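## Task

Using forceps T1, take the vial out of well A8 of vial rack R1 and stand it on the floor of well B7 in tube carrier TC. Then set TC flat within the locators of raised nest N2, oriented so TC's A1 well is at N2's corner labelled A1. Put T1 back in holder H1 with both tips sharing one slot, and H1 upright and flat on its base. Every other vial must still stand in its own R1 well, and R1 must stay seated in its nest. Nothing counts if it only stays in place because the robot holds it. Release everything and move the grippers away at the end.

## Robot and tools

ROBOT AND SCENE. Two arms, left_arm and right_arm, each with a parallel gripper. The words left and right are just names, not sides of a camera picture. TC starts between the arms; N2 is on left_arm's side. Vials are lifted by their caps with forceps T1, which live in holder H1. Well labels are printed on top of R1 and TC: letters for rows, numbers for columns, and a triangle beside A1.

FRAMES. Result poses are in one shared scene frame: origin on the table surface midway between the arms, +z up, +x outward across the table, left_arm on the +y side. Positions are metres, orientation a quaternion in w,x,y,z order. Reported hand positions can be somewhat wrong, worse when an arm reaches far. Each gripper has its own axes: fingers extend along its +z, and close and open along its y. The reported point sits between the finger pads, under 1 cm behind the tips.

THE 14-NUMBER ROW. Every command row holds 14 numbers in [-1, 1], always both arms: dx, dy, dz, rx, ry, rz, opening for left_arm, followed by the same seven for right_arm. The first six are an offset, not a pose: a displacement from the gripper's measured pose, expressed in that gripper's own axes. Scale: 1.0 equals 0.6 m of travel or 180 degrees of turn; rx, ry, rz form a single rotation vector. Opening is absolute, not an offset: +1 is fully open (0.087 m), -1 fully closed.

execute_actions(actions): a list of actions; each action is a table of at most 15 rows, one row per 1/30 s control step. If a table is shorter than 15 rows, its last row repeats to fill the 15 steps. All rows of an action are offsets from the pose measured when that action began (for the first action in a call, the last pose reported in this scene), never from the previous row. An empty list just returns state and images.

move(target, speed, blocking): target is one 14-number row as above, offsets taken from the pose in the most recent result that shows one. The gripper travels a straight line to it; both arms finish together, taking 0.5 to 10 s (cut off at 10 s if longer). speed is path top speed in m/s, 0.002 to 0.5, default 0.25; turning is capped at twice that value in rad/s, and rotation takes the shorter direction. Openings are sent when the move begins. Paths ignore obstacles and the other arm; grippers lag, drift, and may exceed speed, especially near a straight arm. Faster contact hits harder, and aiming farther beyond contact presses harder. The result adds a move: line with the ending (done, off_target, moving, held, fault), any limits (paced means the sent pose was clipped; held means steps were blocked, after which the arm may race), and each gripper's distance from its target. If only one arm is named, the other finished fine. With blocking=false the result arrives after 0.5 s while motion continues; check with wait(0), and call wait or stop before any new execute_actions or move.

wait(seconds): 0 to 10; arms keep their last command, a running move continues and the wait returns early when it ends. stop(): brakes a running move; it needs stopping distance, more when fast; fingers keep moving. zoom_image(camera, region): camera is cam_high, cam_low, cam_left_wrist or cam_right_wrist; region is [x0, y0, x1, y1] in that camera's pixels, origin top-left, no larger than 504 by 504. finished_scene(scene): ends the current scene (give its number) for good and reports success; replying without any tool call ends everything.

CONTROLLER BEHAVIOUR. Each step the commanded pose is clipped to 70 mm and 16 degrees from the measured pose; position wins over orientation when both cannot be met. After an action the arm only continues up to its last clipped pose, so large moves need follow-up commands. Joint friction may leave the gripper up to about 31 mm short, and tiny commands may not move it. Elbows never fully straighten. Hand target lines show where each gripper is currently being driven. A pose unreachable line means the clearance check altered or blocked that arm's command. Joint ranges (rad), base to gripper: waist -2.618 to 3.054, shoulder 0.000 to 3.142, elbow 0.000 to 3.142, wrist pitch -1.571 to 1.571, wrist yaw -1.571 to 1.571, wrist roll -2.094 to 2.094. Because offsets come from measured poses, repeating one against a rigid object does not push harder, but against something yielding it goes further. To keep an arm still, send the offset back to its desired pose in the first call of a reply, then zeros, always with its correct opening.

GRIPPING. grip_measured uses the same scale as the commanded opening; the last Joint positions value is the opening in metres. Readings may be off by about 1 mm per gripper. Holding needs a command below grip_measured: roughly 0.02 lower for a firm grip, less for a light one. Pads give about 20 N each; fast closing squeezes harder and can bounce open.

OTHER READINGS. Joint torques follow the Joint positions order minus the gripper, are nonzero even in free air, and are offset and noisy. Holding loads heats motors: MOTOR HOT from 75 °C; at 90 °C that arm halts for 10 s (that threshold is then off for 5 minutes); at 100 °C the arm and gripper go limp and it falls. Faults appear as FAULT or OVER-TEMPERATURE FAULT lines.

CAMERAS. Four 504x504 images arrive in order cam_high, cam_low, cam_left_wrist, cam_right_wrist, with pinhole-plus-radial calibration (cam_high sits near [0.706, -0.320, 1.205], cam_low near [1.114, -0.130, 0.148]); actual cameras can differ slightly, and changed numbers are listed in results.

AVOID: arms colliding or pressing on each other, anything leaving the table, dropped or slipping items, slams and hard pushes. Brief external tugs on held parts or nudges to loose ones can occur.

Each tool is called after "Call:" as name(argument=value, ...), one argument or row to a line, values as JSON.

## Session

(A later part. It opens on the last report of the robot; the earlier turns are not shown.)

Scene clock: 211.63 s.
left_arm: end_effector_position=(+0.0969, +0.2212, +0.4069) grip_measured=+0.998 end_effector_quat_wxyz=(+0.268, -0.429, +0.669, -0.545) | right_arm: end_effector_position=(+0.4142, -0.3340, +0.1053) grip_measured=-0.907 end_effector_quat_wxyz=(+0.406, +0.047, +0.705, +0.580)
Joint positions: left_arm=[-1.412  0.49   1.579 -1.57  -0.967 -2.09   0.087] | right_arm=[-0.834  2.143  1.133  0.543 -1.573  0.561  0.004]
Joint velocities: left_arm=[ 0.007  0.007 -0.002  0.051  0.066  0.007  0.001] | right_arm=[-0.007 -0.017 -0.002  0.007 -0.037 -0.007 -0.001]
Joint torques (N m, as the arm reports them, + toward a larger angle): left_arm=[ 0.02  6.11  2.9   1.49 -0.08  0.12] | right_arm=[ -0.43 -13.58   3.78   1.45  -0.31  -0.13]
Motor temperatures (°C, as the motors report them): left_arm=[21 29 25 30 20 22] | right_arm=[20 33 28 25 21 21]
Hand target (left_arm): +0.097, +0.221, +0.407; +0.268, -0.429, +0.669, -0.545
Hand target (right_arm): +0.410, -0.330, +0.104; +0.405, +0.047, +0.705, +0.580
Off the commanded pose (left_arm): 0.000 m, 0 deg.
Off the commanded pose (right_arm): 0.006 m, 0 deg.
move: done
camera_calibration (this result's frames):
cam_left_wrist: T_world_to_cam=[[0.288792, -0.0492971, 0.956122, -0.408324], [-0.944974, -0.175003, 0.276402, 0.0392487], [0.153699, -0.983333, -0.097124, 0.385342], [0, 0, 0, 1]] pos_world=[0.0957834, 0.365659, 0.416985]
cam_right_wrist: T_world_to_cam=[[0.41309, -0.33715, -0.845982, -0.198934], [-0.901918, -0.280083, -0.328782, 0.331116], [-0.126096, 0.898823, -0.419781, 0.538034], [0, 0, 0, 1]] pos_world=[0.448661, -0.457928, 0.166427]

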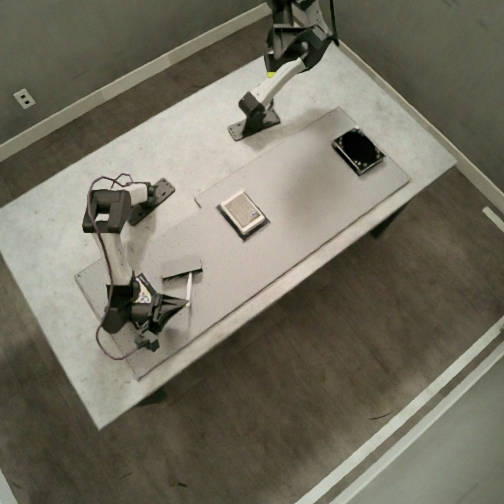

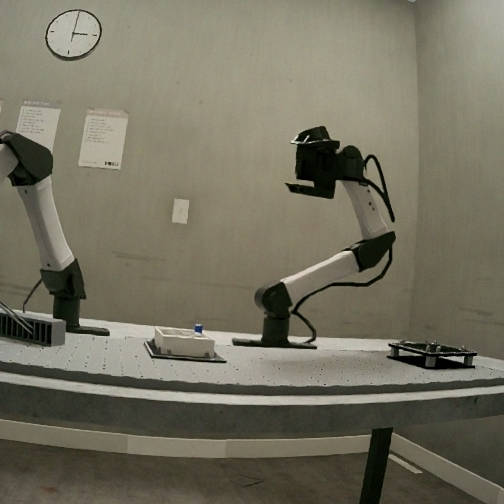

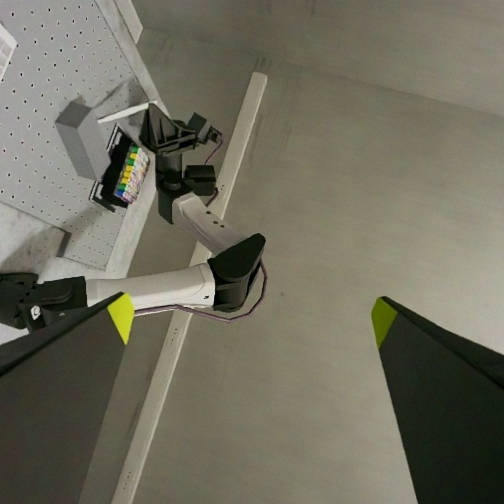

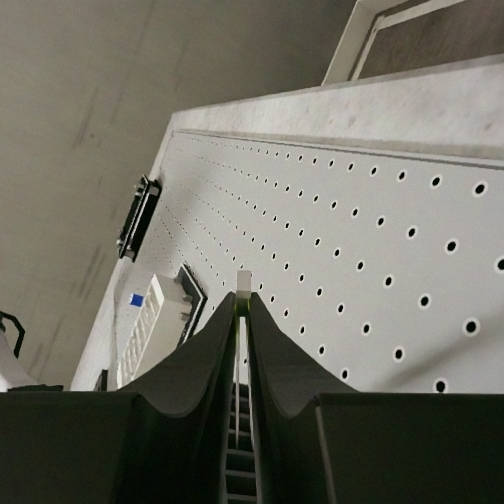

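Call:
move(
  target=[0,0,0,0,0,0,1,0.04,0.015,0,0,0,0,-0.96],
  speed=0.02,
)

Call:
move(
  target=[0,0,0,0,0,0,1,-0.005,0.085,0,0,0,-0.05,-0.96],
  speed=0.02,
)

Call:
zoom_image(
  camera="cam_high",
  region=[120,230,240,340],
)

Call:
zoom_image(
  camera="cam_low",
  region=[0,250,120,370],
)

Scene clock: 213.83 s.
left_arm: end_effector_position=(+0.0969, +0.2212, +0.4069) grip_measured=+0.998 end_effector_quat_wxyz=(+0.268, -0.429, +0.669, -0.545) | right_arm: end_effector_position=(+0.3997, -0.3222, +0.1022) grip_measured=-0.907 end_effector_quat_wxyz=(+0.407, +0.046, +0.705, +0.579)
Joint positions: left_arm=[-1.412  0.49   1.579 -1.57  -0.967 -2.09   0.087] | right_arm=[-0.834  2.096  1.048  0.544 -1.573  0.519  0.004]
Joint velocities: left_arm=[-0.007  0.012 -0.027  0.022 -0.037  0.051  0.   ] | right_arm=[-0.007 -0.007  0.007  0.095 -0.066  0.007  0.   ]
Joint torques (N m, as the arm reports them, + toward a larger angle): left_arm=[ 0.08  6.14  3.05  1.53 -0.04  0.13] | right_arm=[ -0.51 -13.09   3.51   1.44  -0.32  -0.2 ]
Motor temperatures (°C, as the motors report them): left_arm=[21 29 25 30 20 22] | right_arm=[20 34 28 25 21 21]
Hand target (left_arm): +0.097, +0.221, +0.407; +0.268, -0.429, +0.669, -0.545
Hand target (right_arm): +0.395, -0.318, +0.101; +0.405, +0.047, +0.705, +0.580
Off the commanded pose (left_arm): 0.000 m, 0 deg.
Off the commanded pose (right_arm): 0.007 m, 0 deg.
move: done
camera_calibration (this result's frames):
cam_left_wrist: T_world_to_cam=[[0.288792, -0.0492971, 0.956122, -0.408324], [-0.944974, -0.175003, 0.276402, 0.0392487], [0.153699, -0.983333, -0.097124, 0.385342], [0, 0, 0, 1]] pos_world=[0.0957834, 0.365659, 0.416985]
cam_right_wrist: T_world_to_cam=[[0.415624, -0.339143, -0.843942, -0.1935], [-0.900935, -0.28082, -0.330842, 0.319835], [-0.124793, 0.897843, -0.422262, 0.523739], [0, 0, 0, 1]] pos_world=[0.433933, -0.446044, 0.163667]

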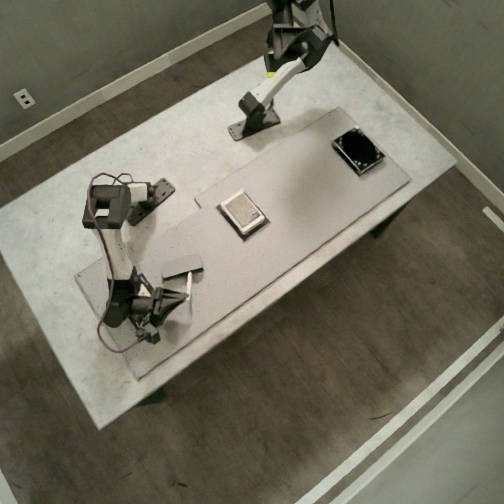

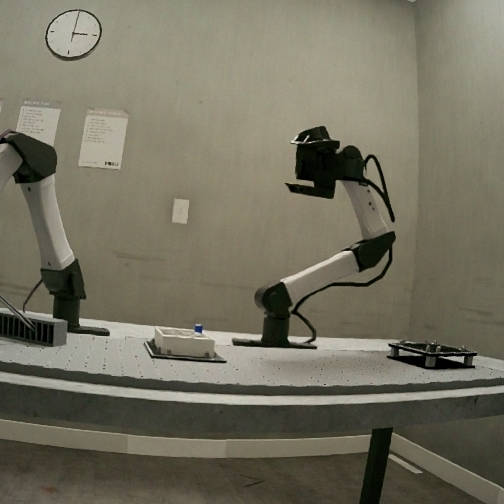

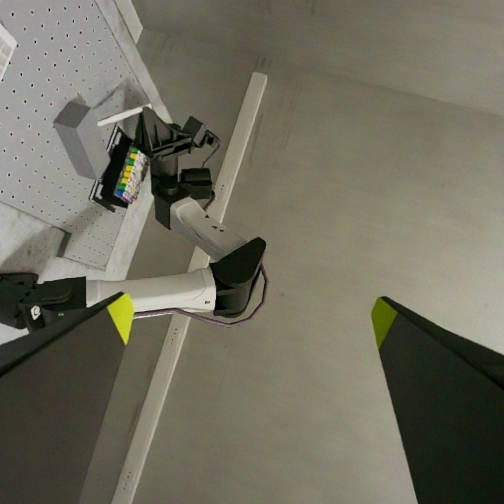

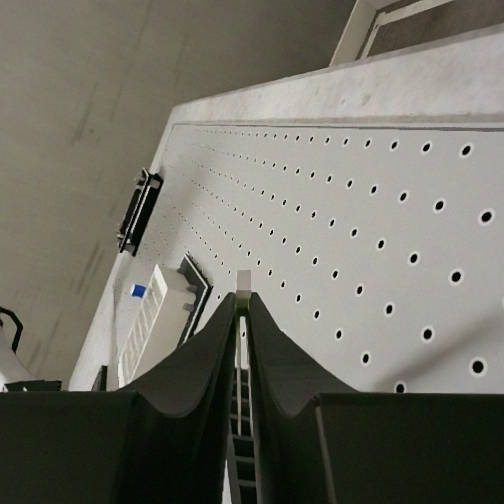

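Scene clock: 218.00 s.
left_arm: end_effector_position=(+0.0969, +0.2212, +0.4069) grip_measured=+0.998 end_effector_quat_wxyz=(+0.268, -0.429, +0.669, -0.545) | right_arm: end_effector_position=(+0.3867, -0.3118, +0.1496) grip_measured=-0.907 end_effector_quat_wxyz=(+0.455, -0.015, +0.707, +0.542)
Joint positions: left_arm=[-1.412  0.49   1.579 -1.57  -0.967 -2.09   0.087] | right_arm=[-0.834  1.902  0.98   0.544 -1.573  0.474  0.004]
Joint velocities: left_arm=[-0.017 -0.017 -0.007 -0.051  0.051  0.037  0.   ] | right_arm=[-0.012  0.012 -0.007 -0.051 -0.007 -0.022 -0.001]
Joint torques (N m, as the arm reports them, + toward a larger angle): left_arm=[ 0.06  6.15  2.91  1.48 -0.05  0.11] | right_arm=[ -0.47 -11.79   4.09   1.42  -0.24  -0.11]
Motor temperatures (°C, as the motors report them): left_arm=[21 29 25 30 20 22] | right_arm=[20 35 28 25 21 21]
Hand target (left_arm): +0.097, +0.221, +0.407; +0.268, -0.429, +0.669, -0.545
Hand target (right_arm): +0.382, -0.307, +0.148; +0.451, -0.010, +0.707, +0.545
Off the commanded pose (left_arm): 0.000 m, 0 deg.
Off the commanded pose (right_arm): 0.008 m, 1 deg.
move: done
camera_calibration (this result's frames):
cam_left_wrist: T_world_to_cam=[[0.288792, -0.0492971, 0.956122, -0.408324], [-0.944974, -0.175003, 0.276402, 0.0392487], [0.153699, -0.983333, -0.097124, 0.385342], [0, 0, 0, 1]] pos_world=[0.0957834, 0.365659, 0.416985]
cam_right_wrist: T_world_to_cam=[[0.52146, -0.424548, -0.740161, -0.227588], [-0.851077, -0.321016, -0.415471, 0.307619], [-0.0612162, 0.846586, -0.52872, 0.508086], [0, 0, 0, 1]] pos_world=[0.411589, -0.42801, 0.227991]

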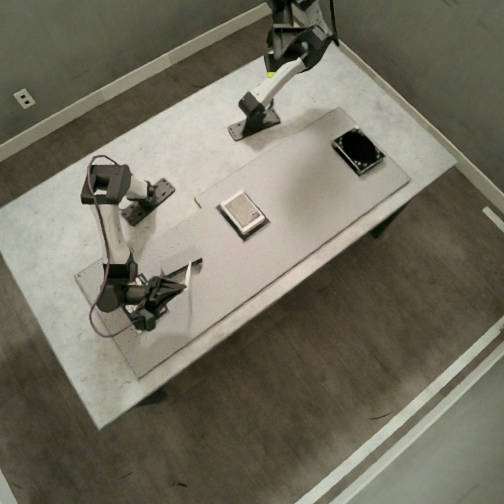

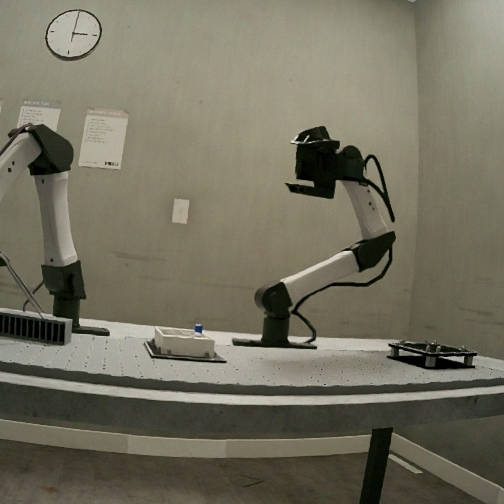

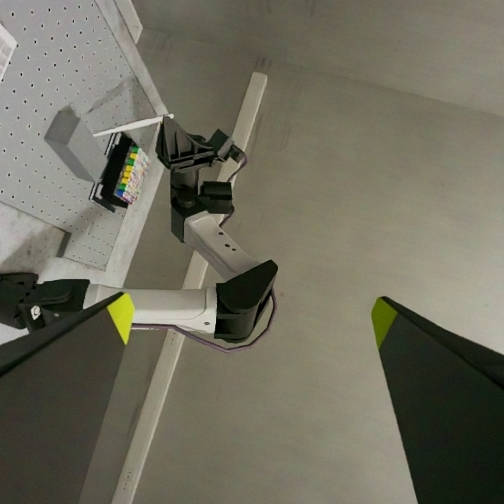

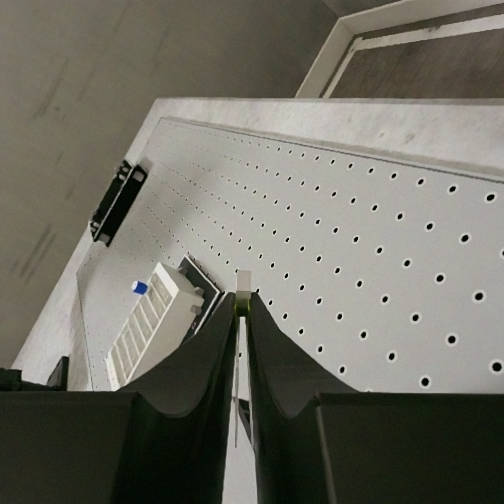

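Region (120, 230, 240, 340) of cam_high's 504x504 image, scaled by 4.200, with more detail than that image has; it fills the top 462 rows of this view, and the rest is white.

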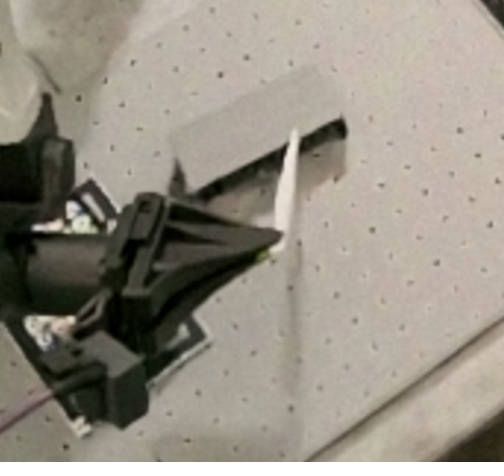

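Region (0, 250, 120, 370) of cam_low's 504x504 image, scaled by 4.200, with more detail than that image has.

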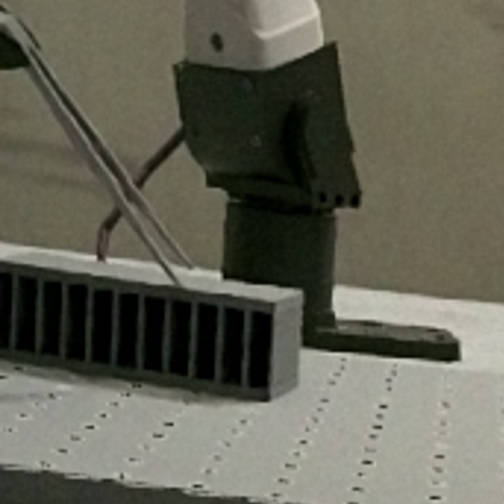

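Call:
move(
  target=[0,0,0,0,0,0,1,-0.063,-0.055,0.078,0.418,0.277,0.067,-0.96],
  speed=0.12,
)

Call:
move(
  target=[0,0,0,0,0,0,1,0,0,0.19,0,0,0,-0.96],
  speed=0.06,
)

Call:
zoom_image(
  camera="cam_high",
  region=[120,230,260,350],
)

Call:
zoom_image(
  camera="cam_low",
  region=[0,250,120,370],
)

Scene clock: 227.93 s.
left_arm: end_effector_position=(+0.0969, +0.2212, +0.4069) grip_measured=+0.998 end_effector_quat_wxyz=(+0.268, -0.429, +0.669, -0.545) | right_arm: end_effector_position=(+0.4572, -0.3077, +0.1559) grip_measured=-0.907 end_effector_quat_wxyz=(+0.114, +0.111, +0.987, +0.011)
Joint positions: left_arm=[-1.412  0.49   1.579 -1.57  -0.967 -2.09   0.087] | right_arm=[-0.335  2.357  2.56  -1.548 -0.037  0.048  0.004]
Joint velocities: left_arm=[-0.012 -0.002 -0.002 -0.007 -0.051  0.022 -0.001] | right_arm=[ 0.002 -0.012  0.012  0.007  0.022  0.066 -0.001]
Joint torques (N m, as the arm reports them, + toward a larger angle): left_arm=[-0.01  5.95  3.05  1.5  -0.07  0.11] | right_arm=[  0.08 -12.53   8.36   0.67   0.07   0.01]
Motor temperatures (°C, as the motors report them): left_arm=[21 29 25 30 20 22] | right_arm=[20 36 28 24 21 21]
Hand target (left_arm): +0.097, +0.221, +0.407; +0.268, -0.429, +0.669, -0.545
Hand target (right_arm): +0.456, -0.306, +0.149; +0.100, +0.114, +0.988, +0.006
Off the commanded pose (left_arm): 0.000 m, 0 deg.
Off the commanded pose (right_arm): 0.007 m, 13 deg.
joint sent to its limit (right arm) — the command would take joint 4 (wrist pitch) past its lower limit, so that joint was sent only as far as its limit.
move: off_target (right_arm)
camera_calibration (this result's frames):
cam_left_wrist: T_world_to_cam=[[0.288792, -0.0492971, 0.956122, -0.408324], [-0.944974, -0.175003, 0.276402, 0.0392487], [0.153699, -0.983333, -0.097124, 0.385342], [0, 0, 0, 1]] pos_world=[0.0957834, 0.365659, 0.416985]
cam_right_wrist: T_world_to_cam=[[-0.199133, -0.979249, -0.0376477, -0.208715], [-0.769385, 0.132432, 0.624907, 0.311541], [-0.606954, 0.153405, -0.779791, 0.58765], [0, 0, 0, 1]] pos_world=[0.554809, -0.33579, 0.255703]

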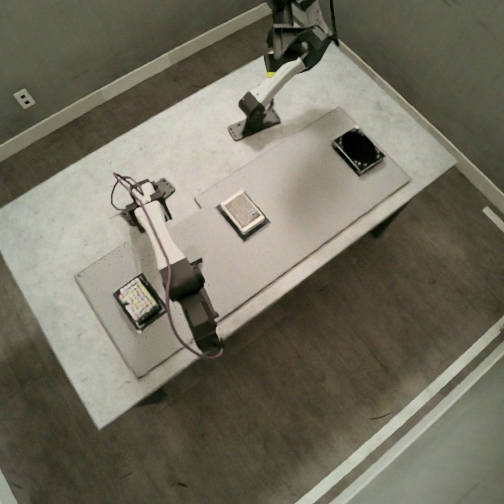

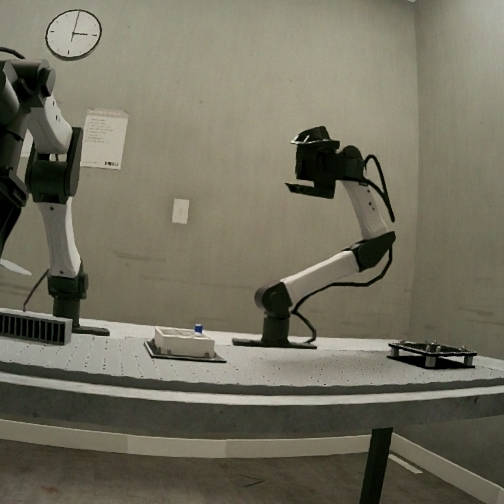

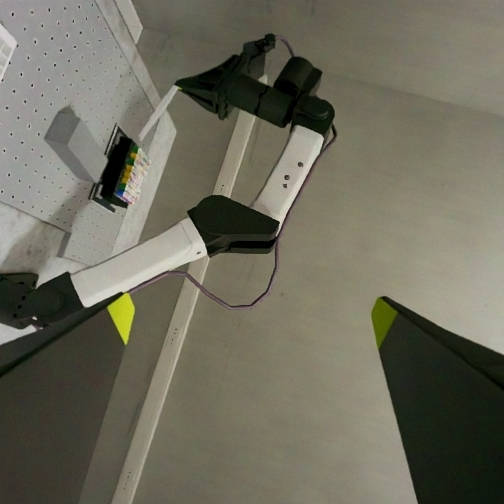

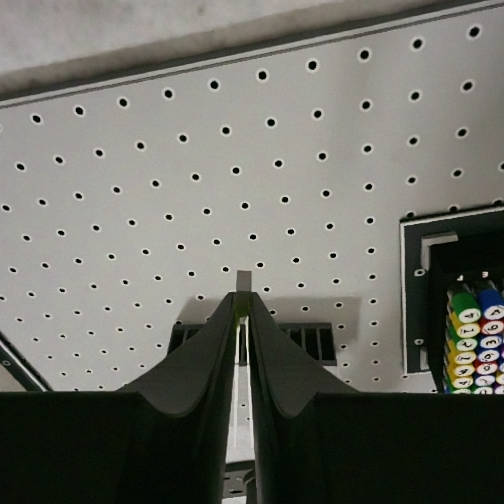

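Scene clock: 230.27 s.
left_arm: end_effector_position=(+0.0969, +0.2212, +0.4069) grip_measured=+0.998 end_effector_quat_wxyz=(+0.268, -0.429, +0.669, -0.545) | right_arm: end_effector_position=(+0.4863, -0.3131, +0.0644) grip_measured=-0.907 end_effector_quat_wxyz=(+0.134, +0.110, +0.985, +0.009)
Joint positions: left_arm=[-1.412  0.49   1.579 -1.57  -0.967 -2.09   0.087] | right_arm=[-0.335  2.332  2.136 -1.108 -0.036  0.048  0.004]
Joint velocities: left_arm=[-0.002  0.012  0.002  0.037 -0.007  0.037 -0.001] | right_arm=[-0.002  0.007 -0.007 -0.022 -0.022 -0.037 -0.001]
Joint torques (N m, as the arm reports them, + toward a larger angle): left_arm=[ 0.06  6.03  2.98  1.5  -0.07  0.11] | right_arm=[ -0.09 -13.02   5.01   1.02  -0.08   0.  ]
Motor temperatures (°C, as the motors report them): left_arm=[21 29 25 30 20 22] | right_arm=[20 37 28 24 21 21]
Hand target (left_arm): +0.097, +0.221, +0.407; +0.268, -0.429, +0.669, -0.545
Hand target (right_arm): +0.482, -0.309, +0.045; +0.114, +0.111, +0.987, +0.010
Off the commanded pose (left_arm): 0.000 m, 0 deg.
Off the commanded pose (right_arm): 0.020 m, 2 deg.
move: off_target (right_arm)
camera_calibration (this result's frames):
cam_left_wrist: T_world_to_cam=[[0.288792, -0.0492971, 0.956122, -0.408324], [-0.944974, -0.175003, 0.276402, 0.0392487], [0.153699, -0.983333, -0.097124, 0.385342], [0, 0, 0, 1]] pos_world=[0.0957834, 0.365659, 0.416985]
cam_right_wrist: T_world_to_cam=[[-0.19772, -0.979518, -0.038086, -0.212356], [-0.793559, 0.137132, 0.59284, 0.40706], [-0.575475, 0.14744, -0.804419, 0.519203], [0, 0, 0, 1]] pos_world=[0.579827, -0.340379, 0.168248]

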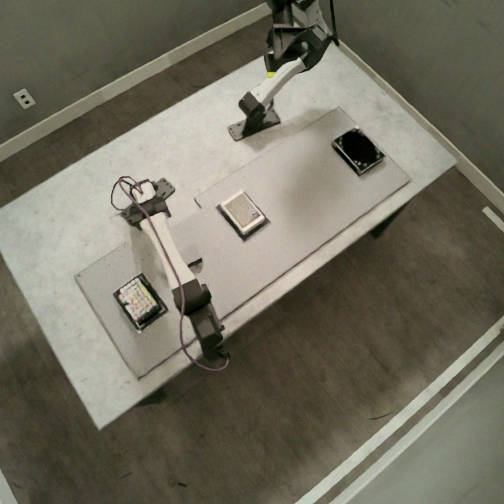

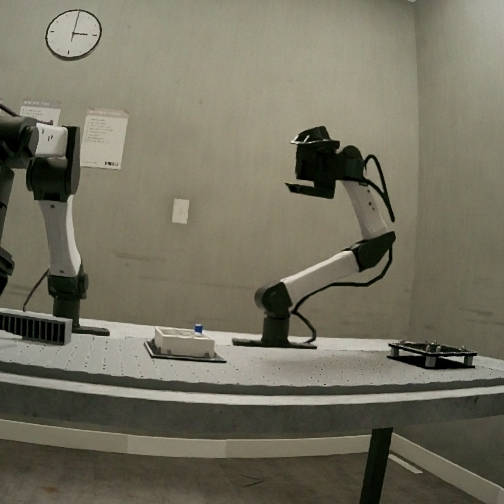

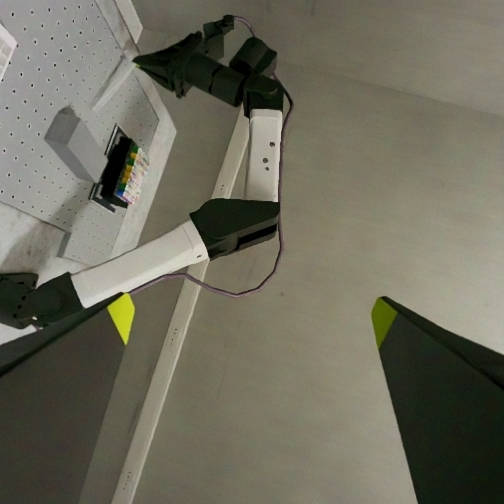

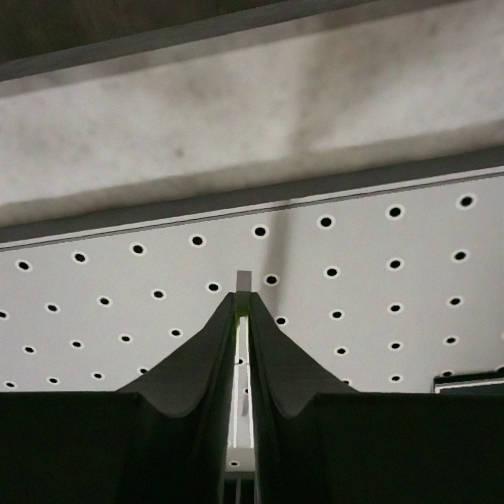

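Region (120, 230, 260, 350) of cam_high's 504x504 image, scaled by 3.600, with more detail than that image has; it fills the top 432 rows of this view, and the rest is white.

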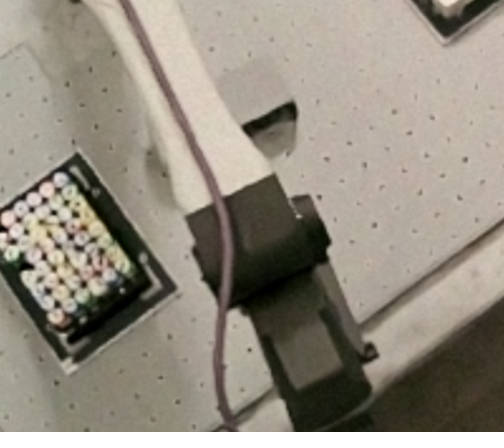

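Region (0, 250, 120, 370) of cam_low's 504x504 image, scaled by 4.200, with more detail than that image has.

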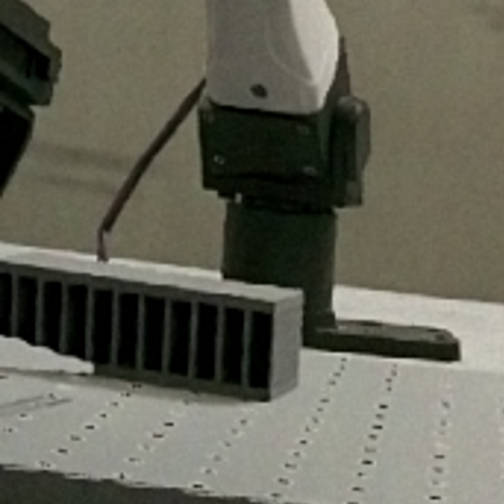

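Level it (+15°), lower a bit, then advance.

Call:
move(
  target=[0,0,0,0,0,0,1,0,0,0.045,0,0.095,0,-0.96],
  speed=0.04,
)

Call:
move(
  target=[0,0,0,0,0,0,1,0.07,0,0,0,0,0,-0.96],
  speed=0.03,
)

Call:
zoom_image(
  camera="cam_low",
  region=[0,250,120,370],
)

Call:
zoom_image(
  camera="cam_left_wrist",
  region=[30,40,200,200],
)

Scene clock: 234.90 s.
left_arm: end_effector_position=(+0.0969, +0.2212, +0.4069) grip_measured=+0.998 end_effector_quat_wxyz=(+0.268, -0.429, +0.669, -0.545) | right_arm: end_effector_position=(+0.4958, -0.3137, +0.0456) grip_measured=-0.907 end_effector_quat_wxyz=(+0.059, +0.112, +0.992, +0.017)
Joint positions: left_arm=[-1.412  0.49   1.579 -1.57  -0.967 -2.09   0.087] | right_arm=[-0.335  2.744  2.836 -1.548 -0.042  0.048  0.004]
Joint velocities: left_arm=[-0.012  0.007  0.002 -0.022  0.022 -0.022  0.   ] | right_arm=[-0.012  0.002 -0.002 -0.095  0.066 -0.022 -0.   ]
Joint torques (N m, as the arm reports them, + toward a larger angle): left_arm=[ 0.03  5.96  3.02  1.52 -0.08  0.11] | right_arm=[ -0.88 -14.79   8.48   0.48  -0.18  -0.13]
Motor temperatures (°C, as the motors report them): left_arm=[21 29 25 30 20 22] | right_arm=[20 38 28 24 21 21]
Hand target (left_arm): +0.097, +0.221, +0.407; +0.268, -0.429, +0.669, -0.545
Hand target (right_arm): +0.492, -0.313, +0.038; +0.046, +0.110, +0.993, +0.023
Off the commanded pose (left_arm): 0.000 m, 0 deg.
Off the commanded pose (right_arm): 0.008 m, 8 deg.
joint sent to its limit (right arm) — the command would take joint 4 (wrist pitch) past its lower limit, so that joint was sent only as far as its limit.
move: off_target (right_arm)
camera_calibration (this result's frames):
cam_left_wrist: T_world_to_cam=[[0.288792, -0.0492971, 0.956122, -0.408324], [-0.944974, -0.175003, 0.276402, 0.0392487], [0.153699, -0.983333, -0.097124, 0.385342], [0, 0, 0, 1]] pos_world=[0.0957834, 0.365659, 0.416985]
cam_right_wrist: T_world_to_cam=[[-0.202429, -0.978447, -0.0408013, -0.209026], [-0.697343, 0.114769, 0.707489, 0.365943], [-0.687557, 0.171669, -0.705546, 0.568331], [0, 0, 0, 1]] pos_world=[0.603635, -0.344085, 0.133554]

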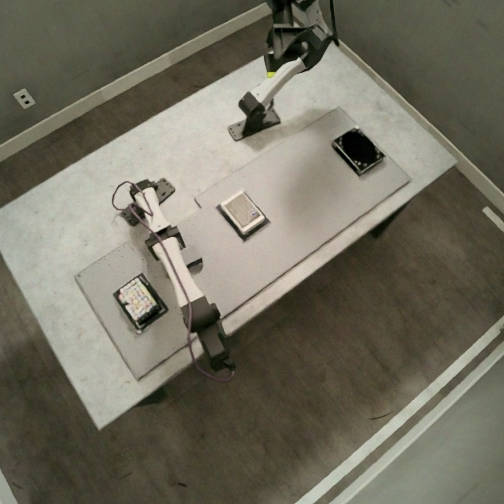

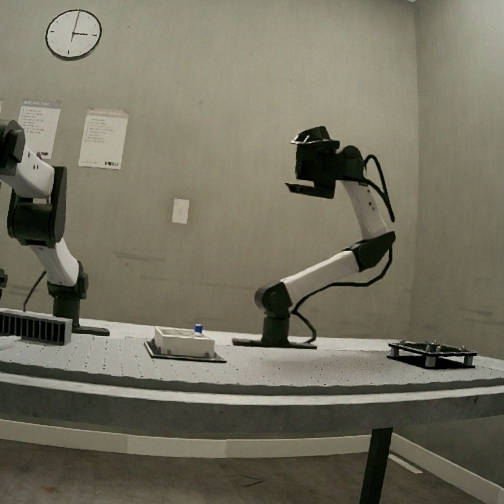

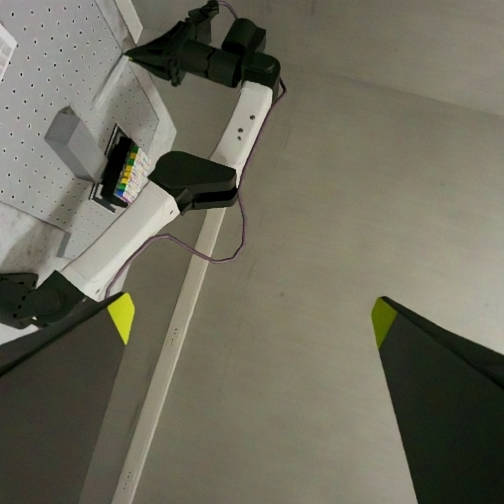

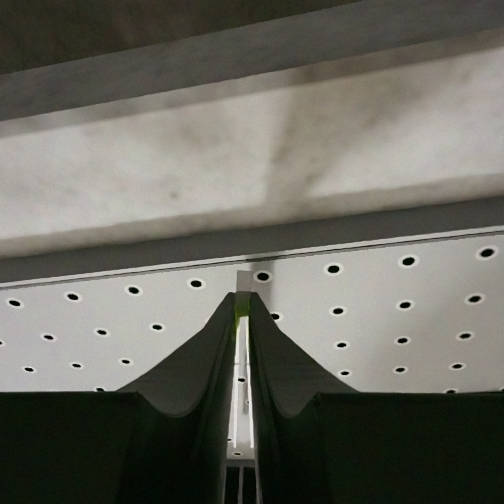

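Scene clock: 236.53 s.
left_arm: end_effector_position=(+0.0969, +0.2212, +0.4069) grip_measured=+0.998 end_effector_quat_wxyz=(+0.268, -0.429, +0.669, -0.545) | right_arm: end_effector_position=(+0.4565, -0.3066, +0.0428) grip_measured=-0.907 end_effector_quat_wxyz=(+0.057, +0.112, +0.992, +0.017)
Joint positions: left_arm=[-1.412  0.49   1.579 -1.57  -0.967 -2.09   0.087] | right_arm=[-0.335  2.378  2.134 -1.216 -0.042  0.048  0.004]
Joint velocities: left_arm=[ 0.002  0.007  0.012 -0.007  0.051  0.007  0.001] | right_arm=[ 0.007  0.002 -0.007 -0.007  0.051 -0.007 -0.   ]
Joint torques (N m, as the arm reports them, + toward a larger angle): left_arm=[ 0.    5.99  2.91  1.52 -0.05  0.1 ] | right_arm=[ -0.16 -16.95   4.43   0.76  -0.07  -0.03]
Motor temperatures (°C, as the motors report them): left_arm=[21 29 25 30 20 22] | right_arm=[20 39 28 23 21 21]
Hand target (left_arm): +0.097, +0.221, +0.407; +0.268, -0.429, +0.669, -0.545
Hand target (right_arm): +0.456, -0.304, +0.041; +0.059, +0.112, +0.992, +0.017
Off the commanded pose (left_arm): 0.000 m, 0 deg.
Off the commanded pose (right_arm): 0.003 m, 0 deg.
move: done
camera_calibration (this result's frames):
cam_left_wrist: T_world_to_cam=[[0.288792, -0.0492971, 0.956122, -0.408324], [-0.944974, -0.175003, 0.276402, 0.0392487], [0.153699, -0.983333, -0.097124, 0.385342], [0, 0, 0, 1]] pos_world=[0.0957834, 0.365659, 0.416985]
cam_right_wrist: T_world_to_cam=[[-0.202597, -0.978416, -0.0406999, -0.21002], [-0.694416, 0.114237, 0.710448, 0.338057], [-0.690464, 0.172197, -0.702572, 0.539483], [0, 0, 0, 1]] pos_world=[0.564697, -0.337003, 0.130306]

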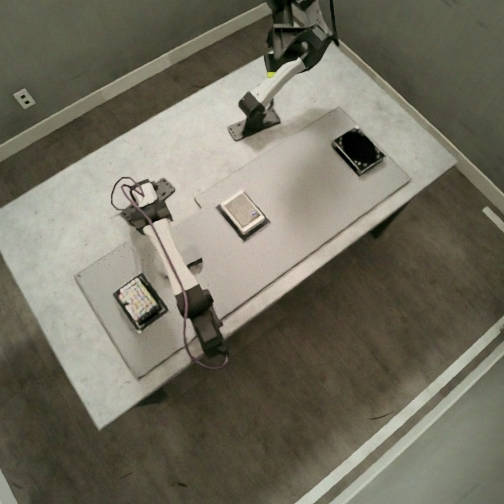

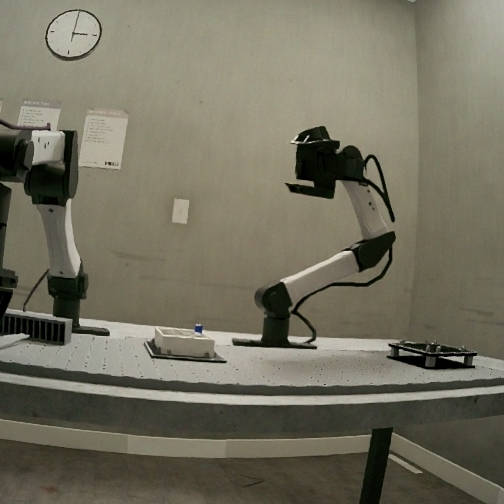

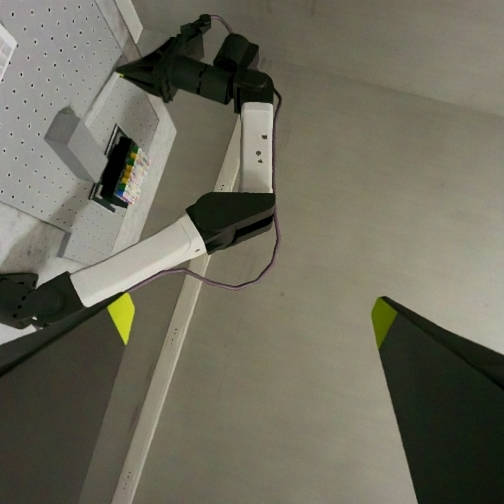

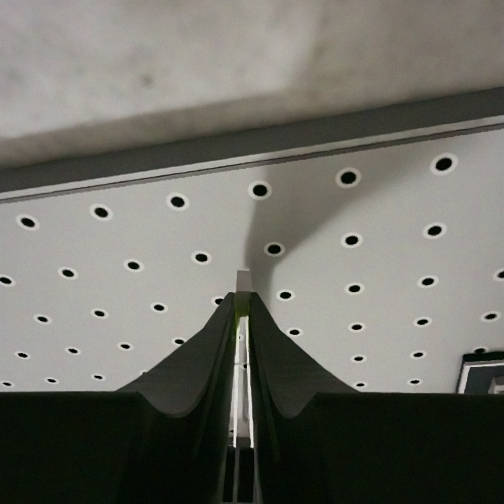

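Region (0, 250, 120, 370) of cam_low's 504x504 image, scaled by 4.200, with more detail than that image has.

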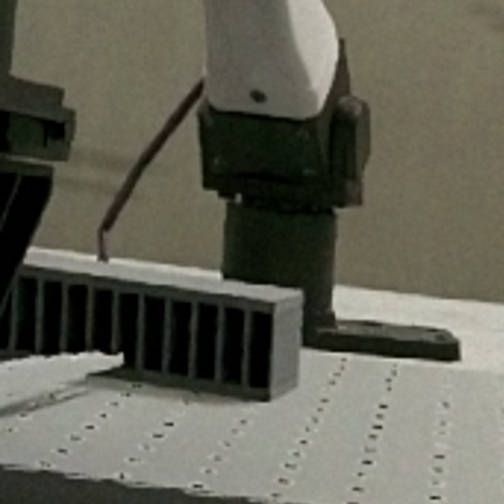

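Region (30, 40, 200, 200) of cam_left_wrist's 504x504 image, scaled by 2.965, with more detail than that image has; it fills the top 474 rows of this view, and the rest is white.

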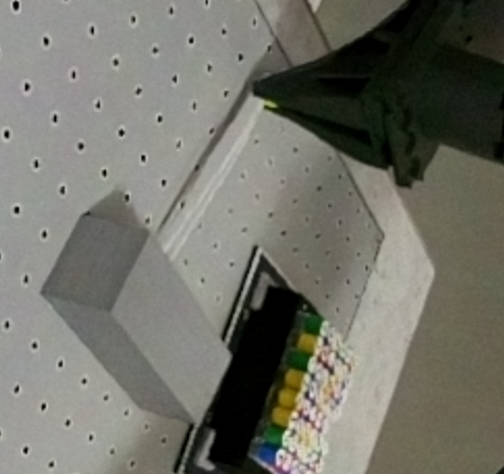

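Tip low; level fully and advance.

Call:
move(
  target=[0,0,0,0,0,0,1,0,0,0,0,0.045,0,-0.96],
  speed=0.03,
)

Call:
move(
  target=[0,0,0,0,0,0,1,0.085,0,0,0,0,0,-0.96],
  speed=0.02,
)

Call:
zoom_image(
  camera="cam_low",
  region=[0,250,120,370],
)

Call:
zoom_image(
  camera="cam_left_wrist",
  region=[30,40,200,200],
)

Scene clock: 240.07 s.
left_arm: end_effector_position=(+0.0969, +0.2212, +0.4069) grip_measured=+0.998 end_effector_quat_wxyz=(+0.268, -0.429, +0.669, -0.545) | right_arm: end_effector_position=(+0.4595, -0.3071, +0.0494) grip_measured=-0.907 end_effector_quat_wxyz=(+0.002, +0.113, +0.993, +0.021)
Joint positions: left_arm=[-1.412  0.49   1.579 -1.57  -0.967 -2.09   0.087] | right_arm=[-0.335  2.599  2.555 -1.525 -0.042  0.048  0.004]
Joint velocities: left_arm=[-0.007  0.012 -0.022 -0.095 -0.051  0.081 -0.001] | right_arm=[ 0.012  0.002  0.012 -0.095  0.037  0.051 -0.001]
Joint torques (N m, as the arm reports them, + toward a larger angle): left_arm=[ 0.13  6.08  3.06  1.49 -0.09  0.12] | right_arm=[ -0.9  -14.13   8.29   0.3   -0.18  -0.18]
Motor temperatures (°C, as the motors report them): left_arm=[21 29 25 30 20 22] | right_arm=[20 40 28 23 21 21]
Hand target (left_arm): +0.097, +0.221, +0.407; +0.268, -0.429, +0.669, -0.545
Hand target (right_arm): +0.456, -0.307, +0.043; -0.012, +0.111, +0.993, +0.026
Off the commanded pose (left_arm): 0.000 m, 0 deg.
Off the commanded pose (right_arm): 0.007 m, 2 deg.
move: done
camera_calibration (this result's frames):
cam_left_wrist: T_world_to_cam=[[0.288792, -0.0492971, 0.956122, -0.408324], [-0.944974, -0.175003, 0.276402, 0.0392487], [0.153699, -0.983333, -0.097124, 0.385342], [0, 0, 0, 1]] pos_world=[0.0957834, 0.365659, 0.416985]
cam_right_wrist: T_world_to_cam=[[-0.206843, -0.977644, -0.0377951, -0.207632], [-0.613603, 0.0995396, 0.783316, 0.290215], [-0.762041, 0.185215, -0.620474, 0.579112], [0, 0, 0, 1]] pos_world=[0.576436, -0.339138, 0.124147]

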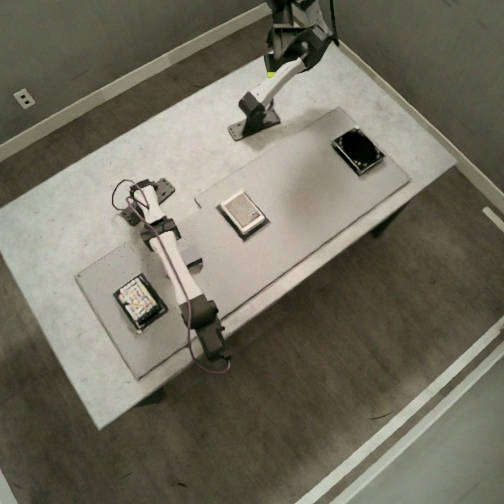

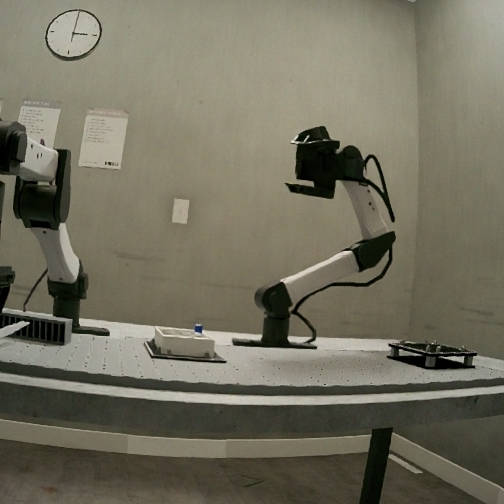

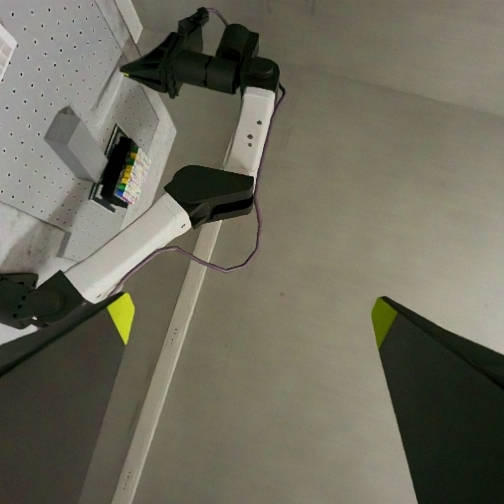

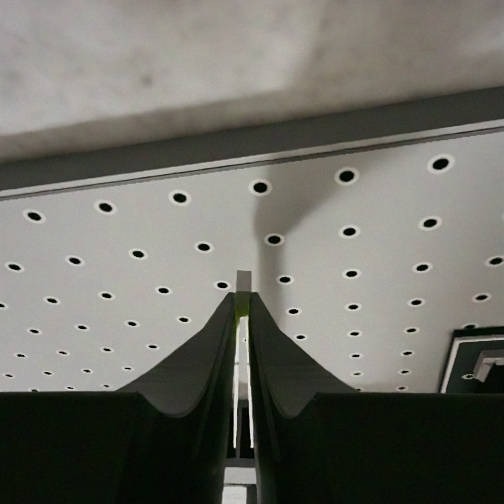

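Scene clock: 242.83 s.
left_arm: end_effector_position=(+0.0969, +0.2212, +0.4069) grip_measured=+0.998 end_effector_quat_wxyz=(+0.268, -0.429, +0.669, -0.545) | right_arm: end_effector_position=(+0.4141, -0.2988, +0.0513) grip_measured=-0.907 end_effector_quat_wxyz=(+0.005, +0.113, +0.993, +0.021)
Joint positions: left_arm=[-1.412  0.49   1.579 -1.57  -0.967 -2.09   0.087] | right_arm=[-0.335  2.289  2.004 -1.278 -0.042  0.048  0.004]
Joint velocities: left_arm=[ 0.017 -0.002 -0.027  0.037 -0.022 -0.037  0.001] | right_arm=[ 0.002 -0.002 -0.022  0.022 -0.022  0.022 -0.001]
Joint torques (N m, as the arm reports them, + toward a larger angle): left_arm=[ 0.05  6.04  3.09  1.5  -0.04  0.12] | right_arm=[ -0.1  -15.57   4.29   0.57  -0.11   0.  ]
Motor temperatures (°C, as the motors report them): left_arm=[21 29 25 30 20 22] | right_arm=[20 41 28 23 21 21]
Hand target (left_arm): +0.097, +0.221, +0.407; +0.268, -0.429, +0.669, -0.545
Hand target (right_arm): +0.410, -0.295, +0.050; +0.001, +0.113, +0.993, +0.021
Off the commanded pose (left_arm): 0.000 m, 0 deg.
Off the commanded pose (right_arm): 0.006 m, 0 deg.
move: done
camera_calibration (this result's frames):
cam_left_wrist: T_world_to_cam=[[0.288792, -0.0492971, 0.956122, -0.408324], [-0.944974, -0.175003, 0.276402, 0.0392487], [0.153699, -0.983333, -0.097124, 0.385342], [0, 0, 0, 1]] pos_world=[0.0957834, 0.365659, 0.416985]
cam_right_wrist: T_world_to_cam=[[-0.206602, -0.977688, -0.0379796, -0.208985], [-0.618588, 0.100446, 0.779269, 0.262596], [-0.758066, 0.184492, -0.625538, 0.542499], [0, 0, 0, 1]] pos_world=[0.530512, -0.330786, 0.126784]

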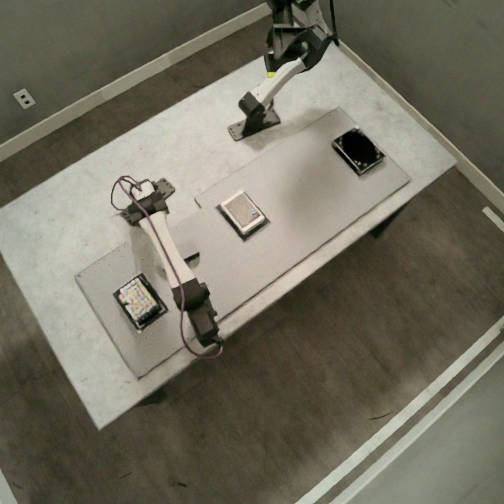

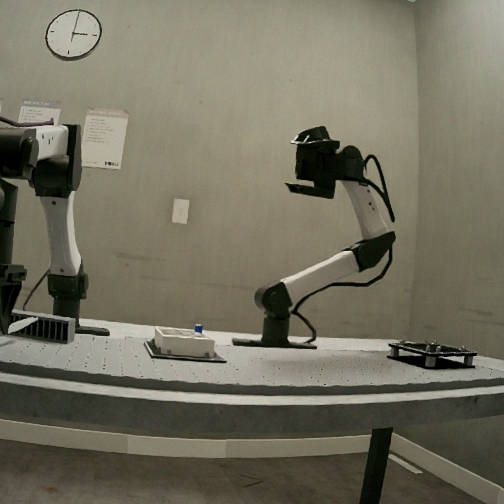

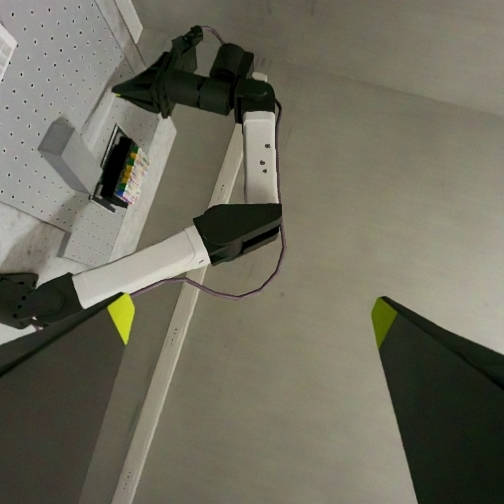

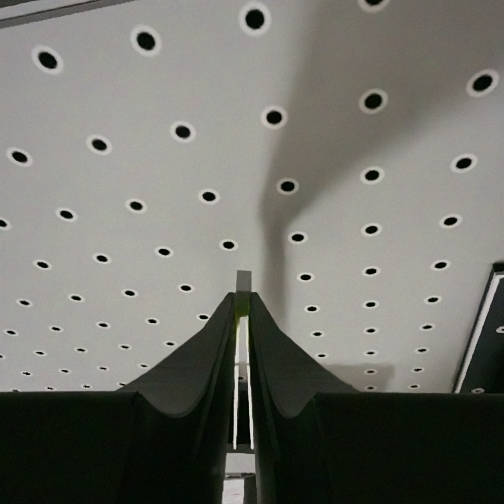

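Region (0, 250, 120, 370) of cam_low's 504x504 image, scaled by 4.200, with more detail than that image has.

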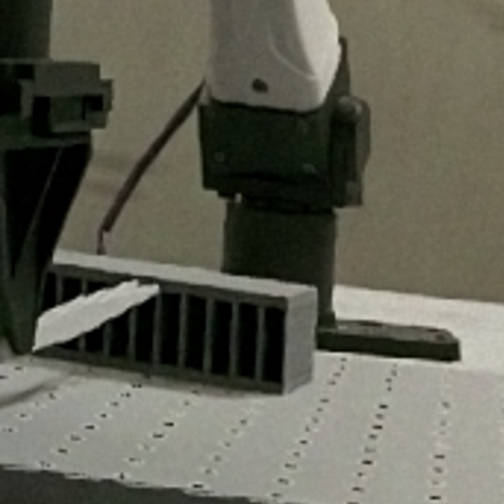

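Region (30, 40, 200, 200) of cam_left_wrist's 504x504 image, scaled by 2.965, with more detail than that image has; it fills the top 474 rows of this view, and the rest is white.

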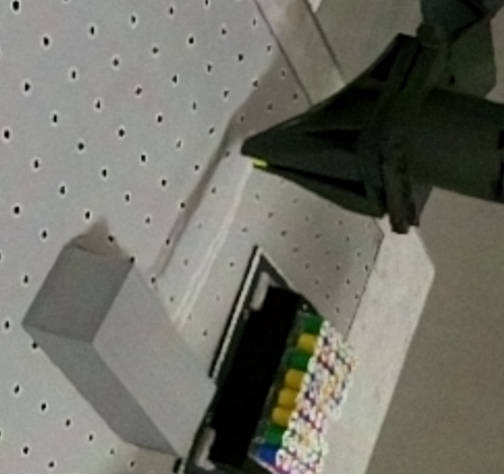

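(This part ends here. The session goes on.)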